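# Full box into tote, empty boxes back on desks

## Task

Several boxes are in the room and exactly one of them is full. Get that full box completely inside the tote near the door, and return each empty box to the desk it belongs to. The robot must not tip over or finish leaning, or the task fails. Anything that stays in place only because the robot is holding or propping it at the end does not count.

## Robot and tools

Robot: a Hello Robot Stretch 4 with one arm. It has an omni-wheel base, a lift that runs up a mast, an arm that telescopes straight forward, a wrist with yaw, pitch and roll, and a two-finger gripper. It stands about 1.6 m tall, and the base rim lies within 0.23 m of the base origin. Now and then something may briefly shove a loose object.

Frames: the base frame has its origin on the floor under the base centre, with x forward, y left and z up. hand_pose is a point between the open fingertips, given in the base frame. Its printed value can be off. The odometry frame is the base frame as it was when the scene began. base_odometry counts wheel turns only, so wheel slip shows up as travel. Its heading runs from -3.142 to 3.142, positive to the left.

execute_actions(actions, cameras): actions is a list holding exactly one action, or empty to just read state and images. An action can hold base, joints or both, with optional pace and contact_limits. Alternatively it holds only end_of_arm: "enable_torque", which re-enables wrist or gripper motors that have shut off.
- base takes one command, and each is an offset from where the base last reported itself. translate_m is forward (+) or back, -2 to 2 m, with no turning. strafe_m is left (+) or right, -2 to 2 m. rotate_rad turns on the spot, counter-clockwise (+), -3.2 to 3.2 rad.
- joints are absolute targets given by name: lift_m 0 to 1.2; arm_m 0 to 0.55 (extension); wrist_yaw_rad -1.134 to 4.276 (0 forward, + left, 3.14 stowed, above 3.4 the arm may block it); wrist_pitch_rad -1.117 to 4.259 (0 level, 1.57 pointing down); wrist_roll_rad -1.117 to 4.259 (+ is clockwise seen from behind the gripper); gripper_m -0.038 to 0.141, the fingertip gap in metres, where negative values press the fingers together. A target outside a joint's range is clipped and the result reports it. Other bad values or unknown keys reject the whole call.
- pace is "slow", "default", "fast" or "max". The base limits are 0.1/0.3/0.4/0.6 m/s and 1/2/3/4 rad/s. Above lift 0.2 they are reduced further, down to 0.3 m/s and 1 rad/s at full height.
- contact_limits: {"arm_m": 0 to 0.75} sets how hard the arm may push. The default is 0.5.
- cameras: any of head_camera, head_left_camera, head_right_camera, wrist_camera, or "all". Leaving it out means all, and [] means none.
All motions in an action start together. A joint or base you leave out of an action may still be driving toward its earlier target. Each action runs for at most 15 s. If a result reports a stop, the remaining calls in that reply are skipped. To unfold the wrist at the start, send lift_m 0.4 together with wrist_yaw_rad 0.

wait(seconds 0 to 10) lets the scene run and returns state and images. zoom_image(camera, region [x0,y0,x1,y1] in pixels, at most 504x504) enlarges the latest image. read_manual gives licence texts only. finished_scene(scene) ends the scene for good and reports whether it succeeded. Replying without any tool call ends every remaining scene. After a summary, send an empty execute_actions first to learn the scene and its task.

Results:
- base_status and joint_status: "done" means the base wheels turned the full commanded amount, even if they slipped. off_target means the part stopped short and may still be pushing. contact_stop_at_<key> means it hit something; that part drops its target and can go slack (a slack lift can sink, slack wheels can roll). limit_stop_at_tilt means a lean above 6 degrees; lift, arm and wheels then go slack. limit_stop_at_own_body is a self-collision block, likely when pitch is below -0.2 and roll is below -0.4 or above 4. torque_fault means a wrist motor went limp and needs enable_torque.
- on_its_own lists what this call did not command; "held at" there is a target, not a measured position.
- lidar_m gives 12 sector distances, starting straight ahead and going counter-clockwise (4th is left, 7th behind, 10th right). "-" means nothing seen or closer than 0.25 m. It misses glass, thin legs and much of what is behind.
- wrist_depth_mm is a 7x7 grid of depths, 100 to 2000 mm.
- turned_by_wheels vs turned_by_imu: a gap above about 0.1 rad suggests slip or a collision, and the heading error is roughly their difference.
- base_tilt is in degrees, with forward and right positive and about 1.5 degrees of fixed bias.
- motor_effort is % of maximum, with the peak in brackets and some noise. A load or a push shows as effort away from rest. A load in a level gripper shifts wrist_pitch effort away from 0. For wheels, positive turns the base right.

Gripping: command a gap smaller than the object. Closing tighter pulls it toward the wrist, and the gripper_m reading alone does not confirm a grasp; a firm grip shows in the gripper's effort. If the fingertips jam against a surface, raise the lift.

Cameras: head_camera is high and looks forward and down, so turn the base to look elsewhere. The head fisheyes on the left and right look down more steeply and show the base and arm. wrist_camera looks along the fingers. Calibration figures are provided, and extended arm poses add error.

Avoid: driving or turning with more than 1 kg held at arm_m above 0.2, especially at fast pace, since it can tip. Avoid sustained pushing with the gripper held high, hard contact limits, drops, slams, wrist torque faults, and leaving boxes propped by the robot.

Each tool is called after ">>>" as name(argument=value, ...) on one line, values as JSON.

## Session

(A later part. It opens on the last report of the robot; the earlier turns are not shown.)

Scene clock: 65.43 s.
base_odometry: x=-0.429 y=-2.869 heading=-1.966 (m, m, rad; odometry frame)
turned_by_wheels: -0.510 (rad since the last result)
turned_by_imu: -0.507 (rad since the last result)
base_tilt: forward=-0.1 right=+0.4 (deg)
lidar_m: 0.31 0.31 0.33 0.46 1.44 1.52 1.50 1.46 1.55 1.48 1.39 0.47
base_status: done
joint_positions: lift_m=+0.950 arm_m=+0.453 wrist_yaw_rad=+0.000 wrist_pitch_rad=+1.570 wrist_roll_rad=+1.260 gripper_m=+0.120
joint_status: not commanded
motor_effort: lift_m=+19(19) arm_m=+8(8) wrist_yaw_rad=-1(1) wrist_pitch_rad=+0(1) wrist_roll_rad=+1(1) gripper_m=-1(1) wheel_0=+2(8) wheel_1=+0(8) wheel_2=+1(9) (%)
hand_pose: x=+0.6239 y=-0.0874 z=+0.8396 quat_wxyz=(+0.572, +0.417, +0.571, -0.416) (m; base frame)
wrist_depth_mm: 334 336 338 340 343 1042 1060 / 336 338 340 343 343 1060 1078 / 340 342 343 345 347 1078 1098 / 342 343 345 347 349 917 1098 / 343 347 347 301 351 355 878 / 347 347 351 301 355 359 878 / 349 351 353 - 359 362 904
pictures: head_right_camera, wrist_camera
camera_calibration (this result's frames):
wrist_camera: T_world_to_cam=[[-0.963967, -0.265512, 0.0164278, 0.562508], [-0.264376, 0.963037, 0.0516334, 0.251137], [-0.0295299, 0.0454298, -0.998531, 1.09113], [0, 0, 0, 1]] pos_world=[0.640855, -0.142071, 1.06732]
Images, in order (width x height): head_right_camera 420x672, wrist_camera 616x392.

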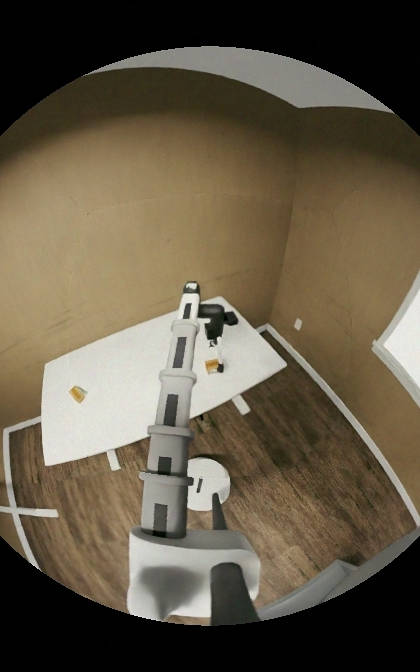

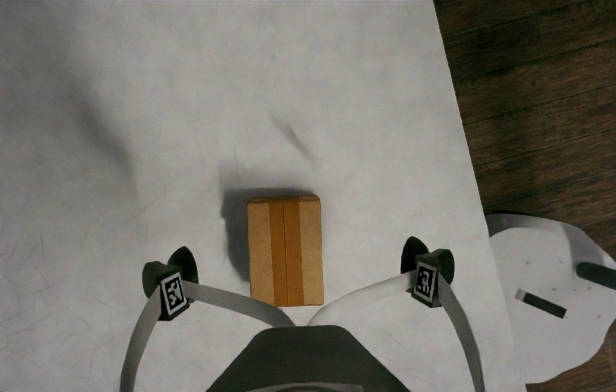

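>>> execute_actions(actions=[{"base": {"strafe_m": 0.013}, "joints": {"arm_m": 0.461, "lift_m": 0.853, "wrist_roll_rad": 1.24}}], cameras=["wrist_camera"])

>>> execute_actions(actions=[{"joints": {"gripper_m": 0.0}}], cameras=[])

>>> execute_actions(actions=[{"joints": {"wrist_pitch_rad": 0.8}}], cameras=["wrist_camera"])

Scene clock: 67.47 s.
base_odometry: x=-0.417 y=-2.874 heading=-1.966 (m, m, rad; odometry frame)
turned_by_wheels: +0.000 (rad since the last result)
turned_by_imu: +0.000 (rad since the last result)
base_tilt: forward=+0.0 right=+0.4 (deg)
lidar_m: 0.31 0.30 0.31 0.46 1.43 1.51 1.52 1.46 1.53 1.51 1.42 0.44
base_status: done
joint_positions: lift_m=+0.853 arm_m=+0.460 wrist_yaw_rad=+0.000 wrist_pitch_rad=+1.570 wrist_roll_rad=+1.240 gripper_m=+0.120
joint_status: all done
motor_effort: lift_m=+16(18) arm_m=+8(9) wrist_yaw_rad=-1(1) wrist_pitch_rad=+0(1) wrist_roll_rad=+0(1) gripper_m=+0(1) wheel_0=-1(9) wheel_1=+0(7) wheel_2=+0(2) (%)
hand_pose: x=+0.6307 y=-0.0874 z=+0.7430 quat_wxyz=(+0.576, +0.411, +0.575, -0.411) (m; base frame)
wrist_depth_mm: 240 242 243 246 247 249 960 / 242 244 246 247 249 250 976 / 244 246 247 249 251 252 976 / 246 248 250 202 252 255 627 / 248 249 250 202 254 256 258 / 250 251 204 203 257 257 260 / 252 254 255 - 258 260 262
pictures: wrist_camera
camera_calibration (this result's frames):
wrist_camera: T_world_to_cam=[[-0.958654, -0.28409, 0.016565, 0.565648], [-0.282929, 0.957749, 0.0516539, 0.269173], [-0.0305395, 0.0448315, -0.998528, 0.995365], [0, 0, 0, 1]] pos_world=[0.648816, -0.141728, 0.970625]
Images, in order (width x height): wrist_camera 616x392.

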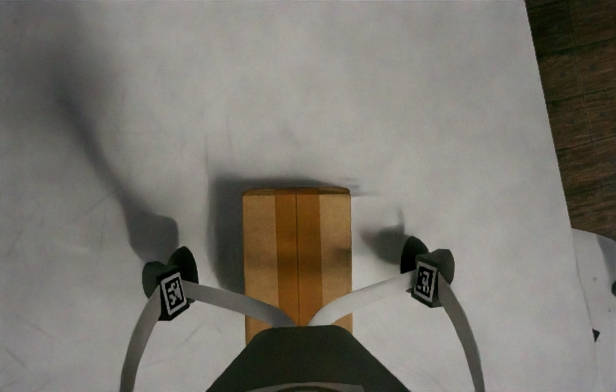

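Scene clock: 69.53 s.
base_odometry: x=-0.417 y=-2.874 heading=-1.966 (m, m, rad; odometry frame)
turned_by_wheels: +0.000 (rad since the last result)
turned_by_imu: +0.000 (rad since the last result)
base_tilt: forward=+0.0 right=+0.3 (deg)
lidar_m: 0.32 0.30 0.31 0.43 1.44 1.53 1.52 1.47 1.55 1.50 1.41 0.45
base_status: not commanded
joint_positions: lift_m=+0.853 arm_m=+0.460 wrist_yaw_rad=+0.000 wrist_pitch_rad=+1.570 wrist_roll_rad=+1.240 gripper_m=+0.000
joint_status: all done
motor_effort: lift_m=+16(15) arm_m=+8(9) wrist_yaw_rad=-1(1) wrist_pitch_rad=+0(0) wrist_roll_rad=-1(1) gripper_m=-22(23) wheel_0=-1(1) wheel_1=+0(0) wheel_2=+0(0) (%)
hand_pose: x=+0.6307 y=-0.0874 z=+0.7430 quat_wxyz=(+0.576, +0.411, +0.575, -0.411) (m; base frame)
wrist_depth_mm: 240 242 244 246 247 249 960 / 242 244 246 247 249 251 976 / 244 246 248 249 250 252 991 / 246 248 249 184 253 255 621 / 248 249 250 185 253 257 258 / 251 251 185 186 187 258 260 / 252 254 254 - 258 259 263
pictures: none
No camera images: the call's "cameras" was empty. Leave "cameras" out to get every camera's image.

Scene clock: 70.53 s.
base_odometry: x=-0.417 y=-2.874 heading=-1.966 (m, m, rad; odometry frame)
turned_by_wheels: +0.000 (rad since the last result)
turned_by_imu: +0.000 (rad since the last result)
base_tilt: forward=+0.0 right=+0.4 (deg)
lidar_m: 0.31 0.31 0.32 0.44 1.44 1.51 1.52 1.48 1.55 1.50 1.41 0.44
base_status: not commanded
joint_positions: lift_m=+0.853 arm_m=+0.460 wrist_yaw_rad=+0.000 wrist_pitch_rad=+0.802 wrist_roll_rad=+1.240 gripper_m=+0.000
joint_status: all done
motor_effort: lift_m=+15(15) arm_m=+8(8) wrist_yaw_rad=+0(0) wrist_pitch_rad=-6(6) wrist_roll_rad=-1(1) gripper_m=-20(22) wheel_0=+0(1) wheel_1=+1(1) wheel_2=+0(0) (%)
hand_pose: x=+0.8311 y=-0.0874 z=+0.8241 quat_wxyz=(+0.749, +0.535, +0.318, -0.227) (m; base frame)
wrist_depth_mm: 564 691 878 421 338 283 250 / 544 661 544 399 327 278 245 / 525 603 488 387 319 271 243 / 504 580 469 184 306 264 238 / 488 554 439 185 285 258 234 / 469 517 185 186 187 240 229 / 452 500 439 - 281 249 224
pictures: wrist_camera
camera_calibration (this result's frames):
wrist_camera: T_world_to_cam=[[-0.701192, -0.284051, -0.653946, 1.09493], [-0.239393, 0.957761, -0.159328, 0.459344], [0.671581, 0.0448307, -0.739574, 0.28557], [0, 0, 0, 1]] pos_world=[0.685934, -0.141729, 1.00041]
Images, in order (width x height): wrist_camera 616x392.

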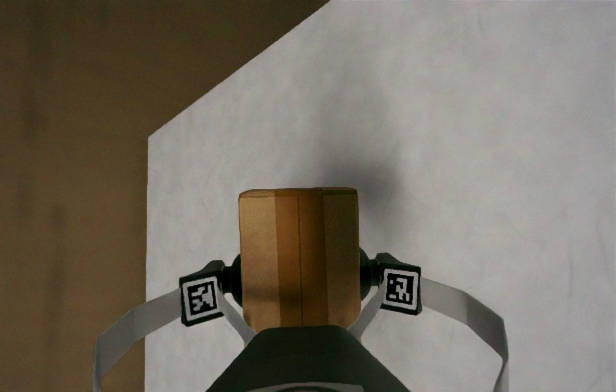

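>>> execute_actions(actions=[{"joints": {"wrist_pitch_rad": 1.57}}], cameras=[])

>>> execute_actions(actions=[{"joints": {"gripper_m": 0.09}}], cameras=[])

>>> execute_actions(actions=[{"joints": {"lift_m": 0.95, "gripper_m": 0.12}, "pace": "fast"}], cameras=[])

>>> execute_actions(actions=[{"base": {"rotate_rad": 1.05}, "joints": {"arm_m": 0.518, "wrist_yaw_rad": 1.57, "wrist_roll_rad": 1.55}}], cameras=["wrist_camera", "head_right_camera"])

Scene clock: 72.83 s.
base_odometry: x=-0.417 y=-2.874 heading=-1.966 (m, m, rad; odometry frame)
turned_by_wheels: +0.000 (rad since the last result)
turned_by_imu: +0.000 (rad since the last result)
base_tilt: forward=-0.1 right=+0.5 (deg)
lidar_m: 0.33 0.30 0.30 0.45 1.43 1.55 1.52 1.47 1.53 1.51 1.40 0.43
base_status: not commanded
joint_positions: lift_m=+0.853 arm_m=+0.460 wrist_yaw_rad=+0.000 wrist_pitch_rad=+1.570 wrist_roll_rad=+1.240 gripper_m=+0.000
joint_status: all done
motor_effort: lift_m=+15(16) arm_m=+7(8) wrist_yaw_rad=+0(0) wrist_pitch_rad=+1(1) wrist_roll_rad=-1(1) gripper_m=-21(21) wheel_0=-1(1) wheel_1=+0(0) wheel_2=+0(0) (%)
hand_pose: x=+0.6308 y=-0.0874 z=+0.7430 quat_wxyz=(+0.576, +0.411, +0.575, -0.411) (m; base frame)
wrist_depth_mm: 241 242 244 245 246 249 960 / 242 244 246 247 249 250 960 / 244 246 247 249 251 252 976 / 246 248 249 184 252 255 621 / 248 250 250 185 254 257 258 / 250 251 185 186 187 258 259 / 253 253 255 - 258 260 262
pictures: none
No camera images: the call's "cameras" was empty. Leave "cameras" out to get every camera's image.

Scene clock: 74.53 s.
base_odometry: x=-0.417 y=-2.874 heading=-1.966 (m, m, rad; odometry frame)
turned_by_wheels: +0.000 (rad since the last result)
turned_by_imu: +0.000 (rad since the last result)
base_tilt: forward=+0.0 right=+0.4 (deg)
lidar_m: 0.32 0.28 0.33 0.44 1.44 1.54 1.53 1.47 1.53 1.50 1.41 0.44
base_status: not commanded
joint_positions: lift_m=+0.853 arm_m=+0.460 wrist_yaw_rad=+0.000 wrist_pitch_rad=+1.570 wrist_roll_rad=+1.240 gripper_m=+0.090
joint_status: all done
motor_effort: lift_m=+16(16) arm_m=+8(8) wrist_yaw_rad=+0(0) wrist_pitch_rad=+0(1) wrist_roll_rad=-1(1) gripper_m=-2(19) wheel_0=+0(1) wheel_1=+0(0) wheel_2=+0(0) (%)
hand_pose: x=+0.6308 y=-0.0874 z=+0.7430 quat_wxyz=(+0.576, +0.411, +0.575, -0.411) (m; base frame)
wrist_depth_mm: 240 242 244 245 247 249 976 / 242 244 246 248 249 250 960 / 244 246 247 249 251 252 976 / 246 248 249 202 252 254 627 / 248 249 250 202 254 256 258 / 251 251 204 203 256 258 260 / 252 253 255 - 259 260 262
pictures: none
No camera images: the call's "cameras" was empty. Leave "cameras" out to get every camera's image.

Scene clock: 75.73 s.
base_odometry: x=-0.417 y=-2.874 heading=-1.966 (m, m, rad; odometry frame)
turned_by_wheels: +0.000 (rad since the last result)
turned_by_imu: +0.000 (rad since the last result)
base_tilt: forward=-0.1 right=+0.4 (deg)
lidar_m: 0.32 0.29 0.32 0.45 1.44 1.56 1.51 1.45 1.54 1.50 1.41 0.44
base_status: not commanded
joint_positions: lift_m=+0.950 arm_m=+0.460 wrist_yaw_rad=+0.000 wrist_pitch_rad=+1.570 wrist_roll_rad=+1.240 gripper_m=+0.120
joint_status: all done
motor_effort: lift_m=+21(23) arm_m=+8(7) wrist_yaw_rad=+0(0) wrist_pitch_rad=+0(1) wrist_roll_rad=-1(0) gripper_m=+0(1) wheel_0=-1(1) wheel_1=+0(0) wheel_2=+0(0) (%)
hand_pose: x=+0.6308 y=-0.0874 z=+0.8395 quat_wxyz=(+0.576, +0.411, +0.575, -0.411) (m; base frame)
wrist_depth_mm: 332 336 338 342 343 1060 1060 / 336 338 340 342 345 1060 1078 / 340 342 343 345 347 1078 1078 / 342 343 345 298 351 353 1098 / 343 345 347 300 351 355 878 / 347 347 349 300 353 357 878 / 351 351 353 - 357 362 891
pictures: none
No camera images: the call's "cameras" was empty. Leave "cameras" out to get every camera's image.

Scene clock: 77.57 s.
base_odometry: x=-0.417 y=-2.874 heading=-0.916 (m, m, rad; odometry frame)
turned_by_wheels: +1.050 (rad since the last result)
turned_by_imu: +1.044 (rad since the last result)
base_tilt: forward=-0.1 right=+0.4 (deg)
lidar_m: 0.32 0.43 1.43 1.53 1.50 1.45 1.52 1.51 1.43 0.42 0.32 0.29
base_status: done
joint_positions: lift_m=+0.950 arm_m=+0.517 wrist_yaw_rad=+1.570 wrist_pitch_rad=+1.570 wrist_roll_rad=+1.550 gripper_m=+0.120
joint_status: all done
motor_effort: lift_m=+20(21) arm_m=+7(8) wrist_yaw_rad=-1(4) wrist_pitch_rad=+0(1) wrist_roll_rad=+0(5) gripper_m=-1(1) wheel_0=+0(10) wheel_1=-1(10) wheel_2=+1(8) (%)
hand_pose: x=+0.7751 y=+0.0002 z=+0.8396 quat_wxyz=(+0.707, -0.007, +0.707, +0.007) (m; base frame)
wrist_depth_mm: 334 334 336 338 340 342 343 / 336 338 338 342 343 345 345 / 338 340 340 343 345 347 351 / 343 345 343 298 349 349 353 / 342 345 347 298 351 351 355 / 347 347 349 351 355 355 359 / 349 351 353 - 359 359 362
pictures: head_right_camera, wrist_camera
camera_calibration (this result's frames):
wrist_camera: T_world_to_cam=[[-0.0224092, -0.999614, 0.0164438, 0.00189391], [-0.998381, 0.0232356, 0.0519152, 0.775626], [-0.0522772, -0.0152538, -0.998516, 1.10919], [0, 0, 0, 1]] pos_world=[0.832399, 0.000790417, 1.06724]
Images, in order (width x height): head_right_camera 420x672, wrist_camera 616x392.

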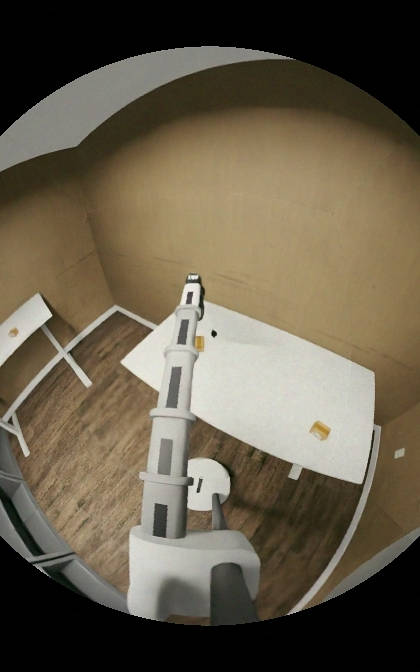

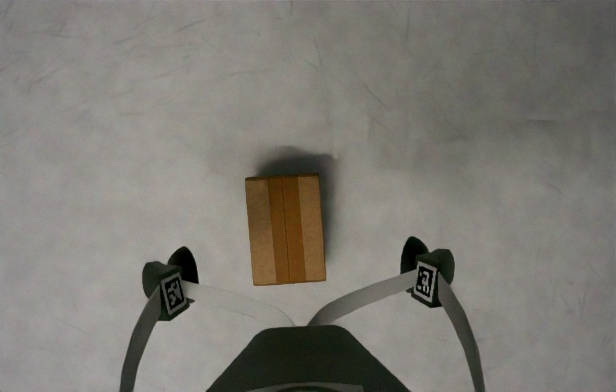

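>>> execute_actions(actions=[{"base": {"strafe_m": 0.0105}, "joints": {"arm_m": 0.526, "lift_m": 0.853, "wrist_roll_rad": 1.50}}], cameras=["wrist_camera"])

>>> execute_actions(actions=[{"joints": {"gripper_m": 0.0}}], cameras=[])

>>> execute_actions(actions=[{"joints": {"wrist_pitch_rad": 0.8}}], cameras=["wrist_camera"])

Scene clock: 79.77 s.
base_odometry: x=-0.409 y=-2.867 heading=-0.916 (m, m, rad; odometry frame)
turned_by_wheels: +0.000 (rad since the last result)
turned_by_imu: +0.000 (rad since the last result)
base_tilt: forward=+0.0 right=+0.3 (deg)
lidar_m: 0.35 0.47 1.44 1.50 1.51 1.44 1.53 1.51 1.43 0.46 0.33 0.31
base_status: done
joint_positions: lift_m=+0.853 arm_m=+0.525 wrist_yaw_rad=+1.570 wrist_pitch_rad=+1.570 wrist_roll_rad=+1.500 gripper_m=+0.120
joint_status: all done
motor_effort: lift_m=+16(20) arm_m=+8(7) wrist_yaw_rad=-1(1) wrist_pitch_rad=+0(1) wrist_roll_rad=+0(1) gripper_m=-1(1) wheel_0=-2(8) wheel_1=+2(4) wheel_2=+0(2) (%)
hand_pose: x=+0.7829 y=+0.0002 z=+0.7430 quat_wxyz=(+0.707, -0.024, +0.707, +0.025) (m; base frame)
wrist_depth_mm: 239 241 242 244 246 247 248 / 242 243 245 246 248 248 250 / 243 245 247 248 250 251 252 / 246 247 249 201 251 253 254 / 249 249 250 202 253 255 257 / 250 251 252 203 255 257 258 / 252 253 254 - 258 259 262
pictures: wrist_camera
camera_calibration (this result's frames):
wrist_camera: T_world_to_cam=[[0.0272705, -0.999492, 0.0165166, -0.035314], [-0.998305, -0.0263809, 0.0518707, 0.78841], [-0.0514086, -0.0179032, -0.998517, 1.01243], [0, 0, 0, 1]] pos_world=[0.840084, 0.00362863, 0.970614]
Images, in order (width x height): wrist_camera 616x392.

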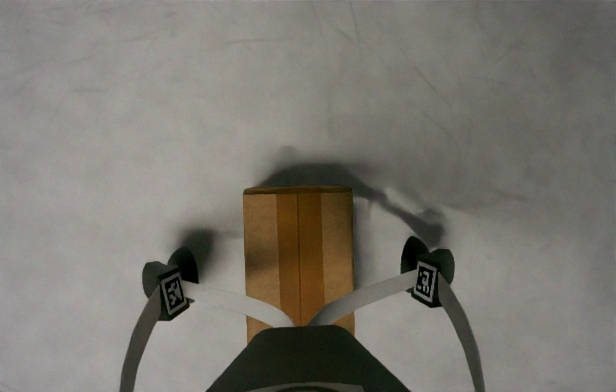

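Scene clock: 81.83 s.
base_odometry: x=-0.409 y=-2.867 heading=-0.916 (m, m, rad; odometry frame)
turned_by_wheels: +0.000 (rad since the last result)
turned_by_imu: +0.000 (rad since the last result)
base_tilt: forward=+0.0 right=+0.4 (deg)
lidar_m: 0.34 0.45 1.43 1.52 1.50 1.44 1.52 1.49 1.43 0.44 0.32 0.32
base_status: not commanded
joint_positions: lift_m=+0.853 arm_m=+0.525 wrist_yaw_rad=+1.570 wrist_pitch_rad=+1.570 wrist_roll_rad=+1.500 gripper_m=+0.000
joint_status: all done
motor_effort: lift_m=+15(16) arm_m=+8(8) wrist_yaw_rad=+0(1) wrist_pitch_rad=+0(0) wrist_roll_rad=+0(1) gripper_m=-21(23) wheel_0=-2(2) wheel_1=+2(2) wheel_2=+0(0) (%)
hand_pose: x=+0.7829 y=+0.0002 z=+0.7430 quat_wxyz=(+0.707, -0.024, +0.707, +0.025) (m; base frame)
wrist_depth_mm: 239 241 242 244 245 247 248 / 242 243 245 246 247 249 250 / 244 245 247 247 250 251 252 / 246 247 249 183 251 253 254 / 248 250 249 183 252 254 256 / 250 251 185 186 187 257 258 / 252 254 254 - 258 259 260
pictures: none
No camera images: the call's "cameras" was empty. Leave "cameras" out to get every camera's image.

Scene clock: 82.83 s.
base_odometry: x=-0.409 y=-2.867 heading=-0.916 (m, m, rad; odometry frame)
turned_by_wheels: +0.000 (rad since the last result)
turned_by_imu: +0.000 (rad since the last result)
base_tilt: forward=-0.1 right=+0.5 (deg)
lidar_m: 0.33 0.45 1.43 1.51 1.50 1.44 1.52 1.52 1.44 0.44 0.31 0.30
base_status: not commanded
joint_positions: lift_m=+0.853 arm_m=+0.525 wrist_yaw_rad=+1.570 wrist_pitch_rad=+0.802 wrist_roll_rad=+1.500 gripper_m=+0.000
joint_status: all done
motor_effort: lift_m=+15(16) arm_m=+8(8) wrist_yaw_rad=-1(0) wrist_pitch_rad=-5(5) wrist_roll_rad=-1(1) gripper_m=-21(21) wheel_0=-2(2) wheel_1=+3(2) wheel_2=+0(0) (%)
hand_pose: x=+0.7831 y=+0.2005 z=+0.8241 quat_wxyz=(+0.665, +0.242, +0.646, +0.288) (m; base frame)
wrist_depth_mm: 1464 1661 1708 1308 296 251 224 / 1537 1756 1708 362 297 252 224 / 1576 1863 1661 364 298 253 226 / 1756 - 1708 183 293 254 227 / 1983 - 1661 184 279 254 228 / - - 184 185 186 240 229 / - - 1808 - 296 257 229
pictures: wrist_camera
camera_calibration (this result's frames):
wrist_camera: T_world_to_cam=[[0.0274804, -0.730455, -0.682408, 0.685441], [-0.998326, -0.0548065, 0.0184629, 0.822883], [-0.0508866, 0.680758, -0.730739, 0.735865], [0, 0, 0, 1]] pos_world=[0.840116, 0.0448368, 0.990283]
Images, in order (width x height): wrist_camera 616x392.

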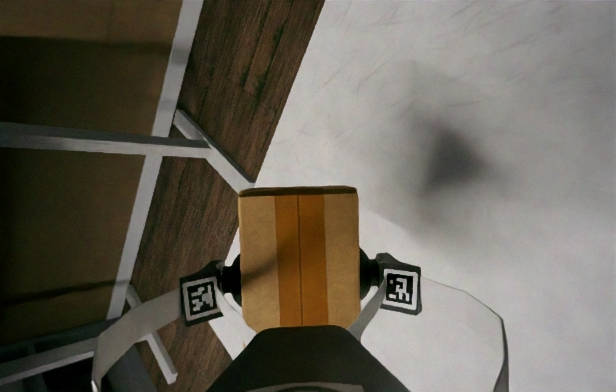

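>>> execute_actions(actions=[{"joints": {"wrist_pitch_rad": 1.57}}], cameras=[])

>>> execute_actions(actions=[{"joints": {"gripper_m": 0.09}}], cameras=[])

>>> execute_actions(actions=[{"joints": {"lift_m": 0.94, "gripper_m": 0.12}, "pace": "fast"}], cameras=[])

>>> execute_actions(actions=[{"base": {"rotate_rad": 1.3}, "joints": {"arm_m": 0.0, "wrist_yaw_rad": 0, "wrist_roll_rad": 0}, "pace": "fast"}], cameras=["head_camera", "head_right_camera"])

Scene clock: 84.57 s.
base_odometry: x=-0.409 y=-2.867 heading=-0.916 (m, m, rad; odometry frame)
turned_by_wheels: +0.000 (rad since the last result)
turned_by_imu: +0.000 (rad since the last result)
base_tilt: forward=-0.1 right=+0.4 (deg)
lidar_m: 0.33 0.46 1.42 1.52 1.51 1.44 1.53 1.50 1.44 0.44 0.32 0.31
base_status: not commanded
joint_positions: lift_m=+0.853 arm_m=+0.525 wrist_yaw_rad=+1.570 wrist_pitch_rad=+1.570 wrist_roll_rad=+1.500 gripper_m=+0.000
joint_status: all done
motor_effort: lift_m=+16(16) arm_m=+8(8) wrist_yaw_rad=-1(0) wrist_pitch_rad=+1(5) wrist_roll_rad=-1(1) gripper_m=-21(21) wheel_0=-3(2) wheel_1=+2(2) wheel_2=+0(0) (%)
hand_pose: x=+0.7829 y=+0.0002 z=+0.7430 quat_wxyz=(+0.707, -0.024, +0.707, +0.025) (m; base frame)
wrist_depth_mm: 239 241 242 244 245 247 247 / 242 243 245 245 247 249 250 / 244 246 247 248 250 251 252 / 246 247 248 183 251 253 254 / 248 249 250 183 253 255 256 / 251 252 185 185 187 256 259 / 253 253 254 - 258 260 260
pictures: none
No camera images: the call's "cameras" was empty. Leave "cameras" out to get every camera's image.

Scene clock: 86.27 s.
base_odometry: x=-0.409 y=-2.867 heading=-0.916 (m, m, rad; odometry frame)
turned_by_wheels: +0.000 (rad since the last result)
turned_by_imu: +0.000 (rad since the last result)
base_tilt: forward=-0.2 right=+0.4 (deg)
lidar_m: 0.32 0.47 1.43 1.51 1.49 1.44 1.51 1.51 1.45 0.44 0.32 0.30
base_status: not commanded
joint_positions: lift_m=+0.853 arm_m=+0.525 wrist_yaw_rad=+1.570 wrist_pitch_rad=+1.570 wrist_roll_rad=+1.500 gripper_m=+0.090
joint_status: all done
motor_effort: lift_m=+15(16) arm_m=+8(7) wrist_yaw_rad=-1(0) wrist_pitch_rad=+1(1) wrist_roll_rad=-1(1) gripper_m=-2(20) wheel_0=-3(2) wheel_1=+2(2) wheel_2=+0(0) (%)
hand_pose: x=+0.7829 y=+0.0002 z=+0.7430 quat_wxyz=(+0.707, -0.024, +0.707, +0.025) (m; base frame)
wrist_depth_mm: 240 241 243 244 245 247 248 / 242 244 245 246 247 249 250 / 244 245 247 248 249 251 251 / 246 247 248 201 251 253 254 / 248 249 249 202 253 255 256 / 250 251 202 203 255 256 259 / 253 254 255 - 258 259 260
pictures: none
No camera images: the call's "cameras" was empty. Leave "cameras" out to get every camera's image.

Scene clock: 87.47 s.
base_odometry: x=-0.409 y=-2.867 heading=-0.916 (m, m, rad; odometry frame)
turned_by_wheels: +0.000 (rad since the last result)
turned_by_imu: +0.000 (rad since the last result)
base_tilt: forward=-0.1 right=+0.4 (deg)
lidar_m: 0.34 0.47 1.44 1.53 1.51 1.43 1.53 1.48 1.44 0.46 0.33 0.30
base_status: not commanded
joint_positions: lift_m=+0.940 arm_m=+0.525 wrist_yaw_rad=+1.570 wrist_pitch_rad=+1.570 wrist_roll_rad=+1.500 gripper_m=+0.120
joint_status: all done
motor_effort: lift_m=+20(20) arm_m=+7(8) wrist_yaw_rad=+0(0) wrist_pitch_rad=+1(0) wrist_roll_rad=-1(0) gripper_m=-1(1) wheel_0=-2(3) wheel_1=+2(2) wheel_2=+0(0) (%)
hand_pose: x=+0.7829 y=+0.0002 z=+0.8295 quat_wxyz=(+0.707, -0.024, +0.707, +0.025) (m; base frame)
wrist_depth_mm: 324 325 327 330 330 332 334 / 325 329 329 330 332 334 336 / 329 330 332 334 336 338 340 / 332 334 336 287 340 340 343 / 332 334 338 289 340 343 345 / 336 340 340 290 345 347 347 / 340 342 342 - 347 349 351
pictures: none
No camera images: the call's "cameras" was empty. Leave "cameras" out to get every camera's image.

Scene clock: 89.63 s.
base_odometry: x=-0.409 y=-2.867 heading=+0.383 (m, m, rad; odometry frame)
turned_by_wheels: +1.300 (rad since the last result)
turned_by_imu: +1.293 (rad since the last result)
base_tilt: forward=+0.0 right=+0.5 (deg)
lidar_m: 1.44 1.70 1.43 1.44 1.70 1.43 0.66 0.38 0.30 0.31 0.35 0.62
base_status: done
joint_positions: lift_m=+0.940 arm_m=+0.002 wrist_yaw_rad=+0.000 wrist_pitch_rad=+1.570 wrist_roll_rad=+0.000 gripper_m=+0.120
joint_status: all done
motor_effort: lift_m=+20(21) arm_m=-8(6) wrist_yaw_rad=+0(6) wrist_pitch_rad=+0(1) wrist_roll_rad=-1(5) gripper_m=-2(1) wheel_0=-2(9) wheel_1=-2(7) wheel_2=-3(8) (%)
hand_pose: x=+0.1732 y=-0.0874 z=+0.8296 quat_wxyz=(+0.707, +0.000, +0.707, +0.000) (m; base frame)
wrist_depth_mm: 1025 1025 1042 1042 1042 1042 1078 / 1025 1025 1060 1042 1042 1025 1025 / 1042 1042 1042 1042 1060 1078 1078 / 1042 1042 1042 1042 1060 1060 1078 / 1060 1042 854 854 1098 1078 1098 / 1060 1060 854 854 1078 1078 1098 / 1060 1060 1078 - 1098 1118 370
pictures: head_camera, head_right_camera
Images, in order (width x height): head_camera 420x560, head_right_camera 420x672.

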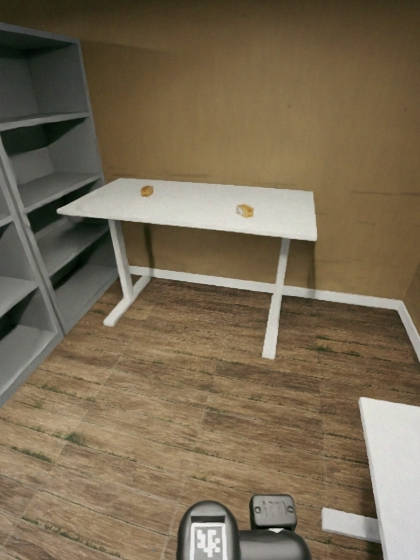

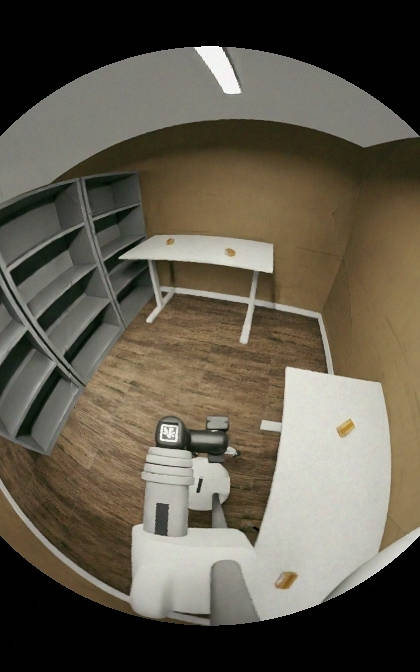

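Drive closer to desk 3 and look again.

>>> execute_actions(actions=[{"base": {"translate_m": 0.85}, "pace": "max"}], cameras=["head_camera", "head_right_camera"])

Scene clock: 93.53 s.
base_odometry: x=+0.380 y=-2.549 heading=+0.383 (m, m, rad; odometry frame)
turned_by_wheels: +0.000 (rad since the last result)
turned_by_imu: -0.001 (rad since the last result)
base_tilt: forward=-0.1 right=+0.4 (deg)
lidar_m: 0.60 0.72 1.23 1.22 1.44 2.26 1.12 0.61 0.53 1.27 0.72 0.62
base_status: done
joint_positions: lift_m=+0.940 arm_m=+0.002 wrist_yaw_rad=+0.000 wrist_pitch_rad=+1.570 wrist_roll_rad=+0.000 gripper_m=+0.120
joint_status: not commanded
motor_effort: lift_m=+20(20) arm_m=-7(8) wrist_yaw_rad=+0(0) wrist_pitch_rad=+0(1) wrist_roll_rad=+0(0) gripper_m=+0(1) wheel_0=+1(7) wheel_1=+1(8) wheel_2=+1(13) (%)
hand_pose: x=+0.1732 y=-0.0874 z=+0.8296 quat_wxyz=(+0.707, +0.000, +0.707, +0.000) (m; base frame)
wrist_depth_mm: 1025 1008 1042 1042 1042 1060 1078 / 1025 1042 1042 1060 1042 1060 1060 / 1042 1042 1042 1060 1060 1060 1078 / 1042 1042 1060 1060 1078 1078 1078 / 1042 1060 842 854 1078 1078 1078 / 1060 1060 854 854 1078 1078 1098 / 1060 1078 1078 - 1098 1078 1118
pictures: head_camera, head_right_camera
Images, in order (width x height): head_camera 420x560, head_right_camera 420x672.

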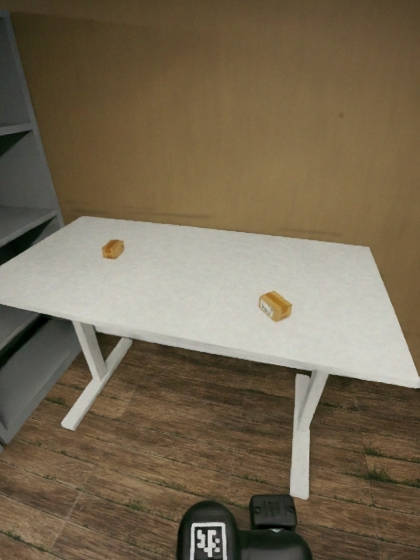

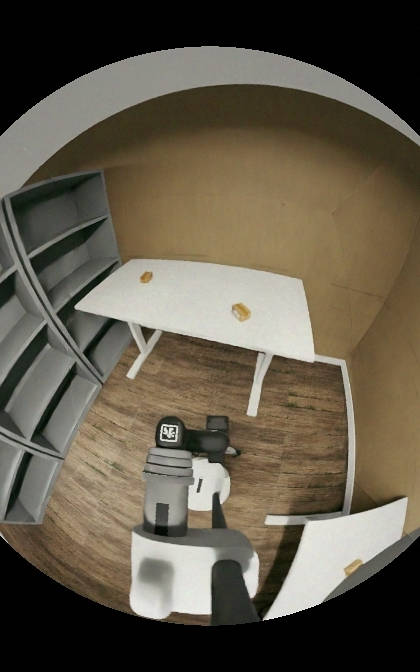

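>>> zoom_image(camera="head_camera", region=[235, 275, 315, 335])

>>> zoom_image(camera="head_camera", region=[75, 220, 155, 280])

Region (235, 275, 315, 335) of head_camera's 420x560 image, scaled by 6.300, with more detail than that image has; it fills the top 378 rows of this view, and the rest is white.

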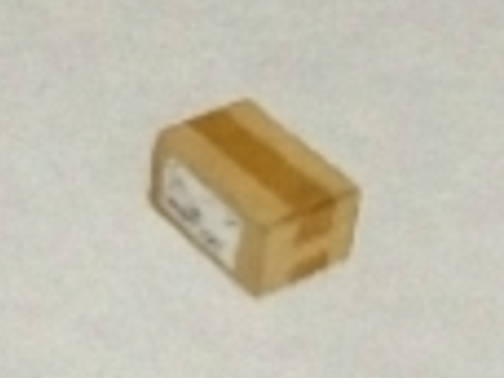

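Region (75, 220, 155, 280) of head_camera's 420x560 image, scaled by 6.300, with more detail than that image has; it fills the top 378 rows of this view, and the rest is white.

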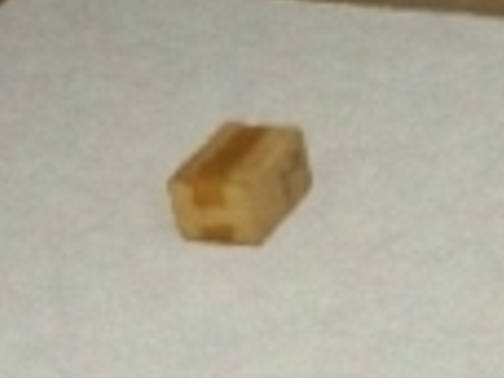

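>>> execute_actions(actions=[{"base": {"rotate_rad": -0.159}, "joints": {"lift_m": 1.18, "wrist_roll_rad": -0.67}, "pace": "fast"}], cameras=[])

>>> execute_actions(actions=[{"base": {"translate_m": 0.3}, "joints": {"arm_m": 0.363}, "pace": "fast"}], cameras=["wrist_camera", "head_right_camera"])

Scene clock: 97.83 s.
base_odometry: x=+0.380 y=-2.549 heading=+0.224 (m, m, rad; odometry frame)
turned_by_wheels: -0.159 (rad since the last result)
turned_by_imu: -0.159 (rad since the last result)
base_tilt: forward=-0.1 right=+0.5 (deg)
lidar_m: 0.61 0.69 1.04 1.24 1.33 2.30 2.27 0.67 0.52 0.55 1.41 0.64
base_status: done
joint_positions: lift_m=+1.180 arm_m=+0.002 wrist_yaw_rad=+0.000 wrist_pitch_rad=+1.570 wrist_roll_rad=-0.670 gripper_m=+0.120
joint_status: all done
motor_effort: lift_m=+21(20) arm_m=-8(8) wrist_yaw_rad=+0(0) wrist_pitch_rad=+0(0) wrist_roll_rad=-1(4) gripper_m=-2(2) wheel_0=+1(7) wheel_1=-1(9) wheel_2=+0(4) (%)
hand_pose: x=+0.1732 y=-0.0874 z=+1.0695 quat_wxyz=(+0.668, -0.232, +0.668, +0.232) (m; base frame)
wrist_depth_mm: 1255 1255 1255 1281 1281 1281 1308 / 1255 1255 1281 1281 1308 1308 1281 / 1281 1281 1281 1308 1308 1308 1336 / 1281 1308 1098 1308 1308 1308 1336 / 1281 1308 1098 1308 1308 1336 1336 / 1281 1281 854 1336 1308 1336 1336 / 1308 1336 535 - 1366 1366 1366
pictures: none
No camera images: the call's "cameras" was empty. Leave "cameras" out to get every camera's image.

Scene clock: 100.30 s.
base_odometry: x=+0.672 y=-2.483 heading=+0.225 (m, m, rad; odometry frame)
turned_by_wheels: +0.000 (rad since the last result)
turned_by_imu: +0.000 (rad since the last result)
base_tilt: forward=-0.2 right=+0.4 (deg)
lidar_m: 0.32 0.36 0.59 1.20 1.28 1.93 2.56 0.75 0.69 1.33 0.43 0.34
base_status: done
joint_positions: lift_m=+1.180 arm_m=+0.362 wrist_yaw_rad=+0.000 wrist_pitch_rad=+1.570 wrist_roll_rad=-0.670 gripper_m=+0.120
joint_status: all done
motor_effort: lift_m=+21(21) arm_m=+8(8) wrist_yaw_rad=-1(1) wrist_pitch_rad=+1(1) wrist_roll_rad=+0(1) gripper_m=-1(1) wheel_0=+3(8) wheel_1=+2(7) wheel_2=+0(11) (%)
hand_pose: x=+0.5328 y=-0.0874 z=+1.0696 quat_wxyz=(+0.668, -0.233, +0.667, +0.232) (m; base frame)
wrist_depth_mm: 332 336 338 340 343 343 347 / 336 338 340 343 345 349 349 / 338 340 343 345 347 349 355 / 342 343 345 345 351 353 355 / 343 347 349 300 351 355 357 / 1281 347 349 301 355 357 359 / 1308 1098 353 - 359 362 364
pictures: head_right_camera, wrist_camera
camera_calibration (this result's frames):
wrist_camera: T_world_to_cam=[[0.587241, -0.809213, 0.0179572, -0.404735], [-0.808825, -0.585826, 0.0510976, 0.370483], [-0.030829, -0.0445308, -0.998532, 1.31085], [0, 0, 0, 1]] pos_world=[0.577745, -0.0521054, 1.29726]
Images, in order (width x height): head_right_camera 420x672, wrist_camera 616x392.

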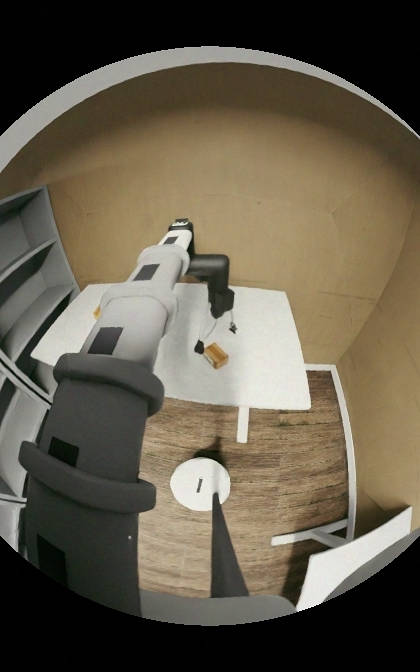

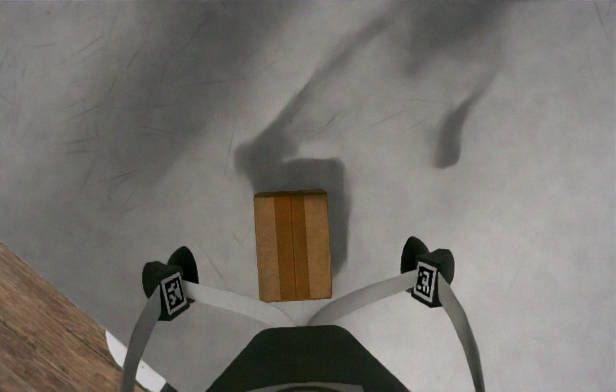

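>>> execute_actions(actions=[{"joints": {"arm_m": 0.354, "lift_m": 1.083, "wrist_roll_rad": -0.70}}], cameras=["wrist_camera"])

>>> execute_actions(actions=[{"joints": {"gripper_m": 0.0}}], cameras=[])

>>> execute_actions(actions=[{"joints": {"wrist_pitch_rad": 0.8}}], cameras=["wrist_camera"])

Scene clock: 102.20 s.
base_odometry: x=+0.672 y=-2.483 heading=+0.225 (m, m, rad; odometry frame)
turned_by_wheels: +0.000 (rad since the last result)
turned_by_imu: +0.000 (rad since the last result)
base_tilt: forward=-0.1 right=+0.4 (deg)
lidar_m: 0.33 0.37 0.54 1.19 1.29 1.95 1.75 0.73 0.69 1.31 0.45 0.33
base_status: not commanded
joint_positions: lift_m=+1.083 arm_m=+0.355 wrist_yaw_rad=+0.000 wrist_pitch_rad=+1.570 wrist_roll_rad=-0.700 gripper_m=+0.120
joint_status: all done
motor_effort: lift_m=+16(21) arm_m=-8(5) wrist_yaw_rad=+0(1) wrist_pitch_rad=+0(0) wrist_roll_rad=+0(0) gripper_m=+0(0) wheel_0=+2(3) wheel_1=+2(2) wheel_2=+0(0) (%)
hand_pose: x=+0.5265 y=-0.0874 z=+0.9730 quat_wxyz=(+0.665, -0.242, +0.664, +0.242) (m; base frame)
wrist_depth_mm: 241 243 244 246 247 250 251 / 243 245 246 248 249 251 252 / 245 247 248 250 251 253 255 / 246 248 249 202 253 255 256 / 248 250 251 203 254 256 258 / 250 251 253 203 257 258 260 / 252 252 255 - 258 260 263
pictures: wrist_camera
camera_calibration (this result's frames):
wrist_camera: T_world_to_cam=[[0.610875, -0.791526, 0.0178485, -0.410088], [-0.791169, -0.609443, 0.0512863, 0.358773], [-0.0297168, -0.0454506, -0.998524, 1.21352], [0, 0, 0, 1]] pos_world=[0.570425, -0.050789, 1.20064]
Images, in order (width x height): wrist_camera 616x392.

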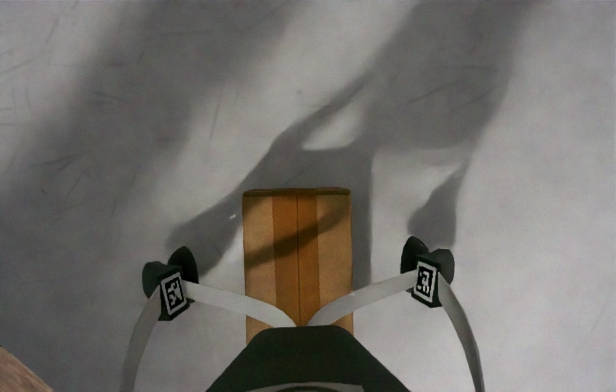

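Scene clock: 104.27 s.
base_odometry: x=+0.672 y=-2.483 heading=+0.225 (m, m, rad; odometry frame)
turned_by_wheels: +0.000 (rad since the last result)
turned_by_imu: +0.000 (rad since the last result)
base_tilt: forward=-0.2 right=+0.4 (deg)
lidar_m: 0.33 0.37 0.58 1.20 1.31 1.93 1.74 0.73 0.67 1.29 0.45 0.34
base_status: not commanded
joint_positions: lift_m=+1.083 arm_m=+0.355 wrist_yaw_rad=+0.000 wrist_pitch_rad=+1.570 wrist_roll_rad=-0.700 gripper_m=+0.001
joint_status: all done
motor_effort: lift_m=+17(17) arm_m=-8(8) wrist_yaw_rad=-1(0) wrist_pitch_rad=+0(1) wrist_roll_rad=-1(1) gripper_m=-21(22) wheel_0=+2(2) wheel_1=+2(2) wheel_2=+0(0) (%)
hand_pose: x=+0.5265 y=-0.0874 z=+0.9728 quat_wxyz=(+0.664, -0.242, +0.664, +0.242) (m; base frame)
wrist_depth_mm: 240 241 244 245 246 249 250 / 242 243 245 246 248 250 251 / 244 245 246 249 251 252 253 / 245 247 248 189 253 254 255 / 247 250 249 187 253 255 257 / 250 250 186 186 189 256 259 / 251 252 253 - 258 259 260
pictures: none
No camera images: the call's "cameras" was empty. Leave "cameras" out to get every camera's image.

Scene clock: 105.27 s.
base_odometry: x=+0.672 y=-2.483 heading=+0.225 (m, m, rad; odometry frame)
turned_by_wheels: +0.000 (rad since the last result)
turned_by_imu: +0.000 (rad since the last result)
base_tilt: forward=-0.1 right=+0.4 (deg)
lidar_m: 0.32 0.38 0.56 1.20 1.29 1.94 1.77 0.75 0.68 1.30 0.46 0.36
base_status: not commanded
joint_positions: lift_m=+1.083 arm_m=+0.355 wrist_yaw_rad=+0.000 wrist_pitch_rad=+0.805 wrist_roll_rad=-0.700 gripper_m=+0.001
joint_status: all done
motor_effort: lift_m=+17(17) arm_m=-8(7) wrist_yaw_rad=-1(1) wrist_pitch_rad=-15(17) wrist_roll_rad=-1(0) gripper_m=-21(22) wheel_0=+3(3) wheel_1=+2(2) wheel_2=+0(0) (%)
hand_pose: x=+0.7262 y=-0.0874 z=+1.0533 quat_wxyz=(+0.864, -0.315, +0.368, +0.134) (m; base frame)
wrist_depth_mm: 364 415 488 585 544 484 445 / 332 375 433 508 580 525 477 / 304 342 389 452 535 569 517 / 282 314 347 189 466 580 559 / 264 290 304 187 418 492 597 / 246 259 185 186 191 433 504 / 232 249 271 - 349 384 445
pictures: wrist_camera
camera_calibration (this result's frames):
wrist_camera: T_world_to_cam=[[0.428543, -0.791434, 0.43587, -0.84135], [-0.606212, -0.609572, -0.510813, 0.970378], [0.669969, -0.0453243, -0.741004, 0.52035], [0, 0, 0, 1]] pos_world=[0.60019, -0.0507743, 1.24798]
Images, in order (width x height): wrist_camera 616x392.

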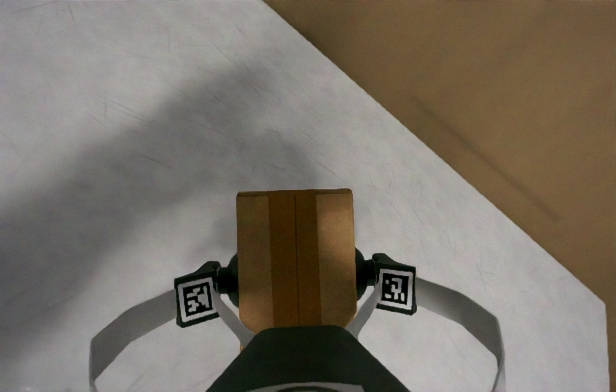

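>>> execute_actions(actions=[{"base": {"translate_m": -0.2}, "joints": {"lift_m": 1.13, "arm_m": 0.0, "wrist_pitch_rad": 1.57, "wrist_roll_rad": 0, "gripper_m": -0.015}}], cameras=[])

>>> execute_actions(actions=[{"base": {"rotate_rad": 1.46}, "joints": {"lift_m": 0.5}, "pace": "fast"}], cameras=["wrist_camera", "head_left_camera"])

Scene clock: 108.53 s.
base_odometry: x=+0.477 y=-2.527 heading=+0.224 (m, m, rad; odometry frame)
turned_by_wheels: +0.000 (rad since the last result)
turned_by_imu: +0.000 (rad since the last result)
base_tilt: forward=-0.1 right=+0.4 (deg)
lidar_m: 0.51 0.59 0.87 1.22 1.32 2.43 1.60 0.70 0.58 1.11 1.38 0.53
base_status: done
joint_positions: lift_m=+1.130 arm_m=+0.002 wrist_yaw_rad=+0.000 wrist_pitch_rad=+1.570 wrist_roll_rad=+0.000 gripper_m=-0.014
joint_status: all done
motor_effort: lift_m=+22(24) arm_m=-8(4) wrist_yaw_rad=+0(2) wrist_pitch_rad=-1(8) wrist_roll_rad=+0(5) gripper_m=-23(22) wheel_0=-3(8) wheel_1=-2(4) wheel_2=+0(9) (%)
hand_pose: x=+0.1732 y=-0.0874 z=+1.0194 quat_wxyz=(+0.707, +0.000, +0.707, +0.000) (m; base frame)
wrist_depth_mm: 1205 1205 1205 1229 1229 1229 1255 / 1182 1205 1255 1255 1255 1255 1255 / 1205 1229 1229 1229 1255 1255 1281 / 1205 1255 1255 186 1281 1255 1255 / 1229 1229 1025 185 1281 1281 1281 / 1255 1281 182 183 185 1281 1308 / 1255 1255 1255 - 1308 1281 1281
pictures: none
No camera images: the call's "cameras" was empty. Leave "cameras" out to get every camera's image.

Scene clock: 111.20 s.
base_odometry: x=+0.477 y=-2.527 heading=+1.684 (m, m, rad; odometry frame)
turned_by_wheels: +1.460 (rad since the last result)
turned_by_imu: +1.452 (rad since the last result)
base_tilt: forward=-0.2 right=+0.4 (deg)
lidar_m: 1.23 1.26 1.72 2.35 0.77 0.54 0.67 1.35 0.55 0.51 0.55 0.74
base_status: done
joint_positions: lift_m=+0.500 arm_m=+0.002 wrist_yaw_rad=+0.000 wrist_pitch_rad=+1.570 wrist_roll_rad=+0.000 gripper_m=-0.014
joint_status: all done
motor_effort: lift_m=+18(23) arm_m=-8(8) wrist_yaw_rad=+0(1) wrist_pitch_rad=+0(1) wrist_roll_rad=+0(0) gripper_m=-24(24) wheel_0=-2(6) wheel_1=-1(5) wheel_2=-2(7) (%)
hand_pose: x=+0.1732 y=-0.0874 z=+0.3898 quat_wxyz=(+0.707, +0.000, +0.707, +0.000) (m; base frame)
wrist_depth_mm: 591 597 603 603 609 615 615 / 597 603 609 615 615 615 621 / 603 609 609 615 621 621 627 / 609 615 609 185 621 634 627 / 615 413 404 184 634 634 634 / 615 404 183 183 185 634 640 / 621 410 413 - 640 640 654
pictures: head_left_camera, wrist_camera
camera_calibration (this result's frames):
wrist_camera: T_world_to_cam=[[-0.0424392, -0.998948, 0.0173558, -0.0886177], [-0.997743, 0.0432801, 0.0513445, 0.201983], [-0.0520417, -0.0151376, -0.99853, 0.627229], [0, 0, 0, 1]] pos_world=[0.230408, -0.0877716, 0.617474]
Images, in order (width x height): head_left_camera 420x672, wrist_camera 616x392.

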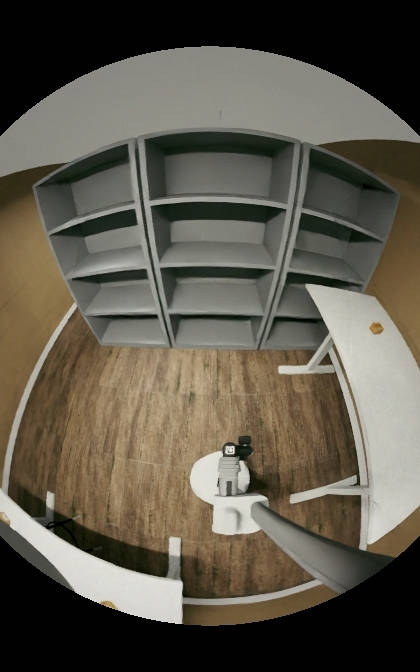

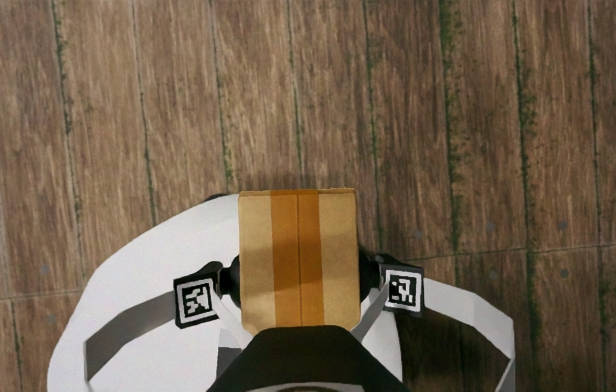

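>>> execute_actions(actions=[{"base": {"strafe_m": 1.89}, "pace": "max"}], cameras=["head_camera"])

Scene clock: 116.60 s.
base_odometry: x=-1.401 y=-2.740 heading=+1.684 (m, m, rad; odometry frame)
turned_by_wheels: +0.000 (rad since the last result)
turned_by_imu: +0.003 (rad since the last result)
base_tilt: forward=-0.1 right=+0.4 (deg)
lidar_m: 1.53 0.70 0.48 0.46 0.47 0.70 0.78 0.61 0.79 2.41 1.76 1.27
base_status: done
joint_positions: lift_m=+0.500 arm_m=+0.002 wrist_yaw_rad=+0.000 wrist_pitch_rad=+1.570 wrist_roll_rad=+0.000 gripper_m=-0.014
joint_status: not commanded
motor_effort: lift_m=+18(18) arm_m=-8(8) wrist_yaw_rad=-1(1) wrist_pitch_rad=-1(0) wrist_roll_rad=+0(1) gripper_m=-25(24) wheel_0=+0(13) wheel_1=-2(15) wheel_2=+0(3) (%)
hand_pose: x=+0.1733 y=-0.0874 z=+0.3897 quat_wxyz=(+0.707, +0.000, +0.707, +0.000) (m; base frame)
wrist_depth_mm: 597 597 603 609 609 615 615 / 597 603 609 609 615 615 621 / 603 609 615 615 621 621 627 / 609 609 609 186 621 634 634 / 609 413 407 184 627 634 634 / 615 404 183 183 185 634 640 / 621 410 410 - 640 640 647
pictures: head_camera
Images, in order (width x height): head_camera 420x560.

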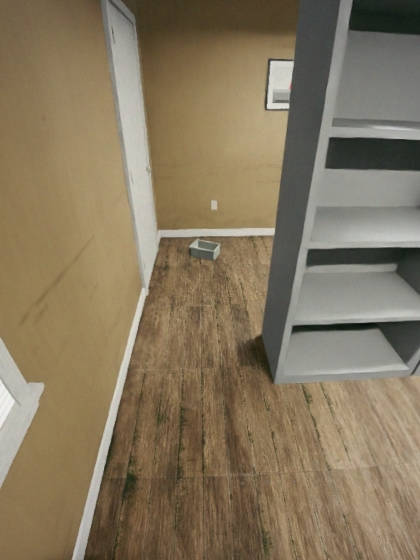

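>>> execute_actions(actions=[{"base": {"translate_m": 2.0}, "pace": "max"}], cameras=["head_camera"])

Scene clock: 122.50 s.
base_odometry: x=-1.627 y=-0.753 heading=+1.684 (m, m, rad; odometry frame)
turned_by_wheels: +0.000 (rad since the last result)
turned_by_imu: -0.001 (rad since the last result)
base_tilt: forward=+0.0 right=+0.4 (deg)
lidar_m: 0.80 0.76 0.55 0.52 0.57 0.78 1.88 0.57 0.50 1.12 2.03 1.47
base_status: done
joint_positions: lift_m=+0.500 arm_m=+0.002 wrist_yaw_rad=+0.000 wrist_pitch_rad=+1.570 wrist_roll_rad=+0.000 gripper_m=-0.014
joint_status: not commanded
motor_effort: lift_m=+18(18) arm_m=-8(8) wrist_yaw_rad=+0(0) wrist_pitch_rad=+0(2) wrist_roll_rad=+0(1) gripper_m=-24(23) wheel_0=+2(9) wheel_1=+1(8) wheel_2=+1(12) (%)
hand_pose: x=+0.1733 y=-0.0874 z=+0.3897 quat_wxyz=(+0.707, +0.000, +0.707, +0.000) (m; base frame)
wrist_depth_mm: 597 597 603 609 609 615 621 / 603 603 603 615 615 621 621 / 603 603 615 615 621 621 627 / 603 609 615 186 627 627 634 / 609 415 407 184 627 634 634 / 615 407 183 183 185 640 647 / 621 410 413 - 640 647 647
pictures: head_camera
Images, in order (width x height): head_camera 420x560.

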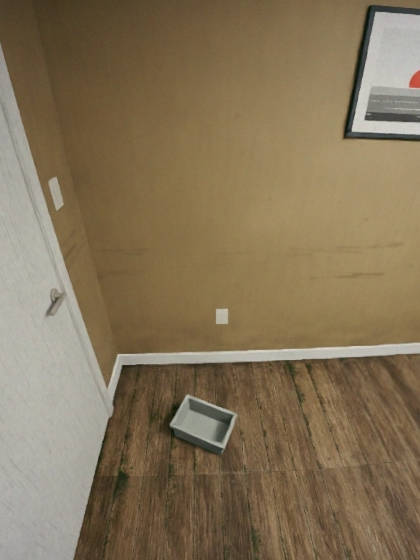

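>>> execute_actions(actions=[{"base": {"translate_m": 0.25}, "joints": {"arm_m": 0.41, "wrist_yaw_rad": 1.75, "wrist_roll_rad": -0.99, "lift_m": 0.40}}], cameras=["head_camera", "wrist_camera"])

Scene clock: 126.00 s.
base_odometry: x=-1.655 y=-0.505 heading=+1.684 (m, m, rad; odometry frame)
turned_by_wheels: +0.000 (rad since the last result)
turned_by_imu: +0.000 (rad since the last result)
base_tilt: forward=+0.0 right=+0.5 (deg)
lidar_m: 0.55 0.63 0.56 0.49 0.57 0.79 1.91 0.68 0.75 2.03 1.67 1.18
base_status: done
joint_positions: lift_m=+0.400 arm_m=+0.409 wrist_yaw_rad=+1.750 wrist_pitch_rad=+1.570 wrist_roll_rad=-0.990 gripper_m=-0.014
joint_status: all done
motor_effort: lift_m=+17(21) arm_m=+8(9) wrist_yaw_rad=+0(6) wrist_pitch_rad=-1(4) wrist_roll_rad=-1(5) gripper_m=-24(24) wheel_0=+1(7) wheel_1=+1(7) wheel_2=+0(11) (%)
hand_pose: x=+0.6655 y=+0.0157 z=+0.2898 quat_wxyz=(+0.141, -0.693, +0.141, +0.693) (m; base frame)
wrist_depth_mm: 496 500 500 508 508 517 517 / 500 504 508 508 517 521 521 / 504 508 508 512 517 521 521 / 508 508 480 186 517 525 530 / 512 512 394 184 459 530 530 / 512 517 182 183 185 525 539 / 512 517 525 - 530 530 539
pictures: head_camera, wrist_camera
camera_calibration (this result's frames):
wrist_camera: T_world_to_cam=[[0.429976, 0.902665, 0.0178083, -0.307376], [0.90121, -0.430301, 0.0515855, -0.562595], [0.0542273, -0.0061315, -0.99851, 0.483695], [0, 0, 0, 1]] pos_world=[0.612951, 0.0383377, 0.51747]
Images, in order (width x height): head_camera 420x560, wrist_camera 616x392.

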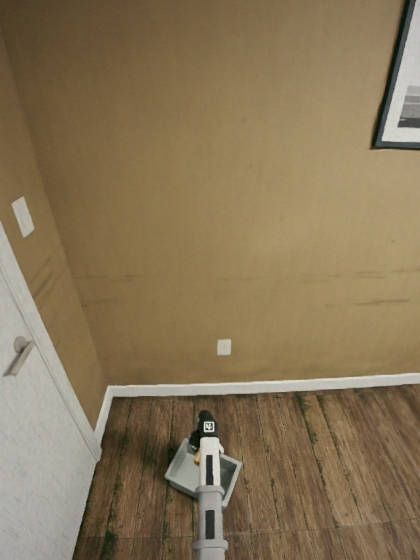

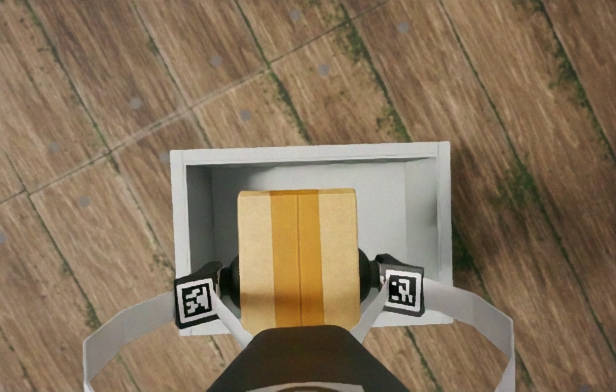

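>>> execute_actions(actions=[{"base": {"strafe_m": 0.006}, "joints": {"arm_m": 0.43, "lift_m": 0.27}}], cameras=["wrist_camera"])

Scene clock: 128.20 s.
base_odometry: x=-1.661 y=-0.505 heading=+1.684 (m, m, rad; odometry frame)
turned_by_wheels: +0.000 (rad since the last result)
turned_by_imu: +0.000 (rad since the last result)
base_tilt: forward=-0.1 right=+0.4 (deg)
lidar_m: 0.53 0.64 0.53 0.50 0.56 0.79 1.89 0.66 0.79 2.05 1.67 1.20
base_status: done
joint_positions: lift_m=+0.270 arm_m=+0.429 wrist_yaw_rad=+1.750 wrist_pitch_rad=+1.570 wrist_roll_rad=-0.990 gripper_m=-0.014
joint_status: all done
motor_effort: lift_m=+18(18) arm_m=+8(10) wrist_yaw_rad=+0(1) wrist_pitch_rad=+0(1) wrist_roll_rad=-1(0) gripper_m=-25(24) wheel_0=+0(9) wheel_1=+0(7) wheel_2=+0(2) (%)
hand_pose: x=+0.6855 y=+0.0158 z=+0.1598 quat_wxyz=(+0.141, -0.693, +0.141, +0.693) (m; base frame)
wrist_depth_mm: 375 375 377 379 382 384 389 / 375 377 379 379 384 387 392 / 375 262 312 334 364 290 392 / 379 294 382 185 387 315 394 / 382 291 382 184 387 319 399 / 384 265 183 183 185 273 399 / 384 268 279 - 278 294 402
pictures: wrist_camera
camera_calibration (this result's frames):
wrist_camera: T_world_to_cam=[[0.429751, 0.902771, 0.0178732, -0.313544], [0.901319, -0.43008, 0.0515388, -0.573936], [0.0542146, -0.00603935, -0.998511, 0.35282], [0, 0, 0, 1]] pos_world=[0.632917, 0.0383509, 0.387479]
Images, in order (width x height): wrist_camera 616x392.

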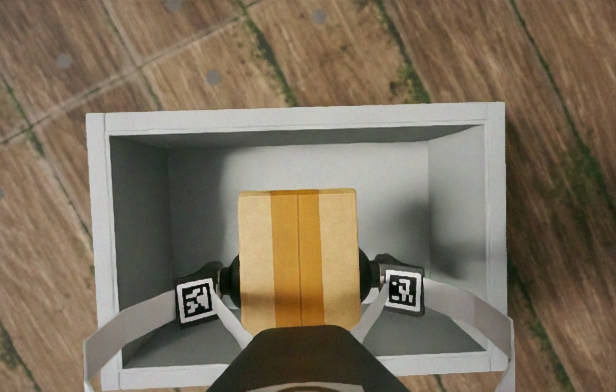

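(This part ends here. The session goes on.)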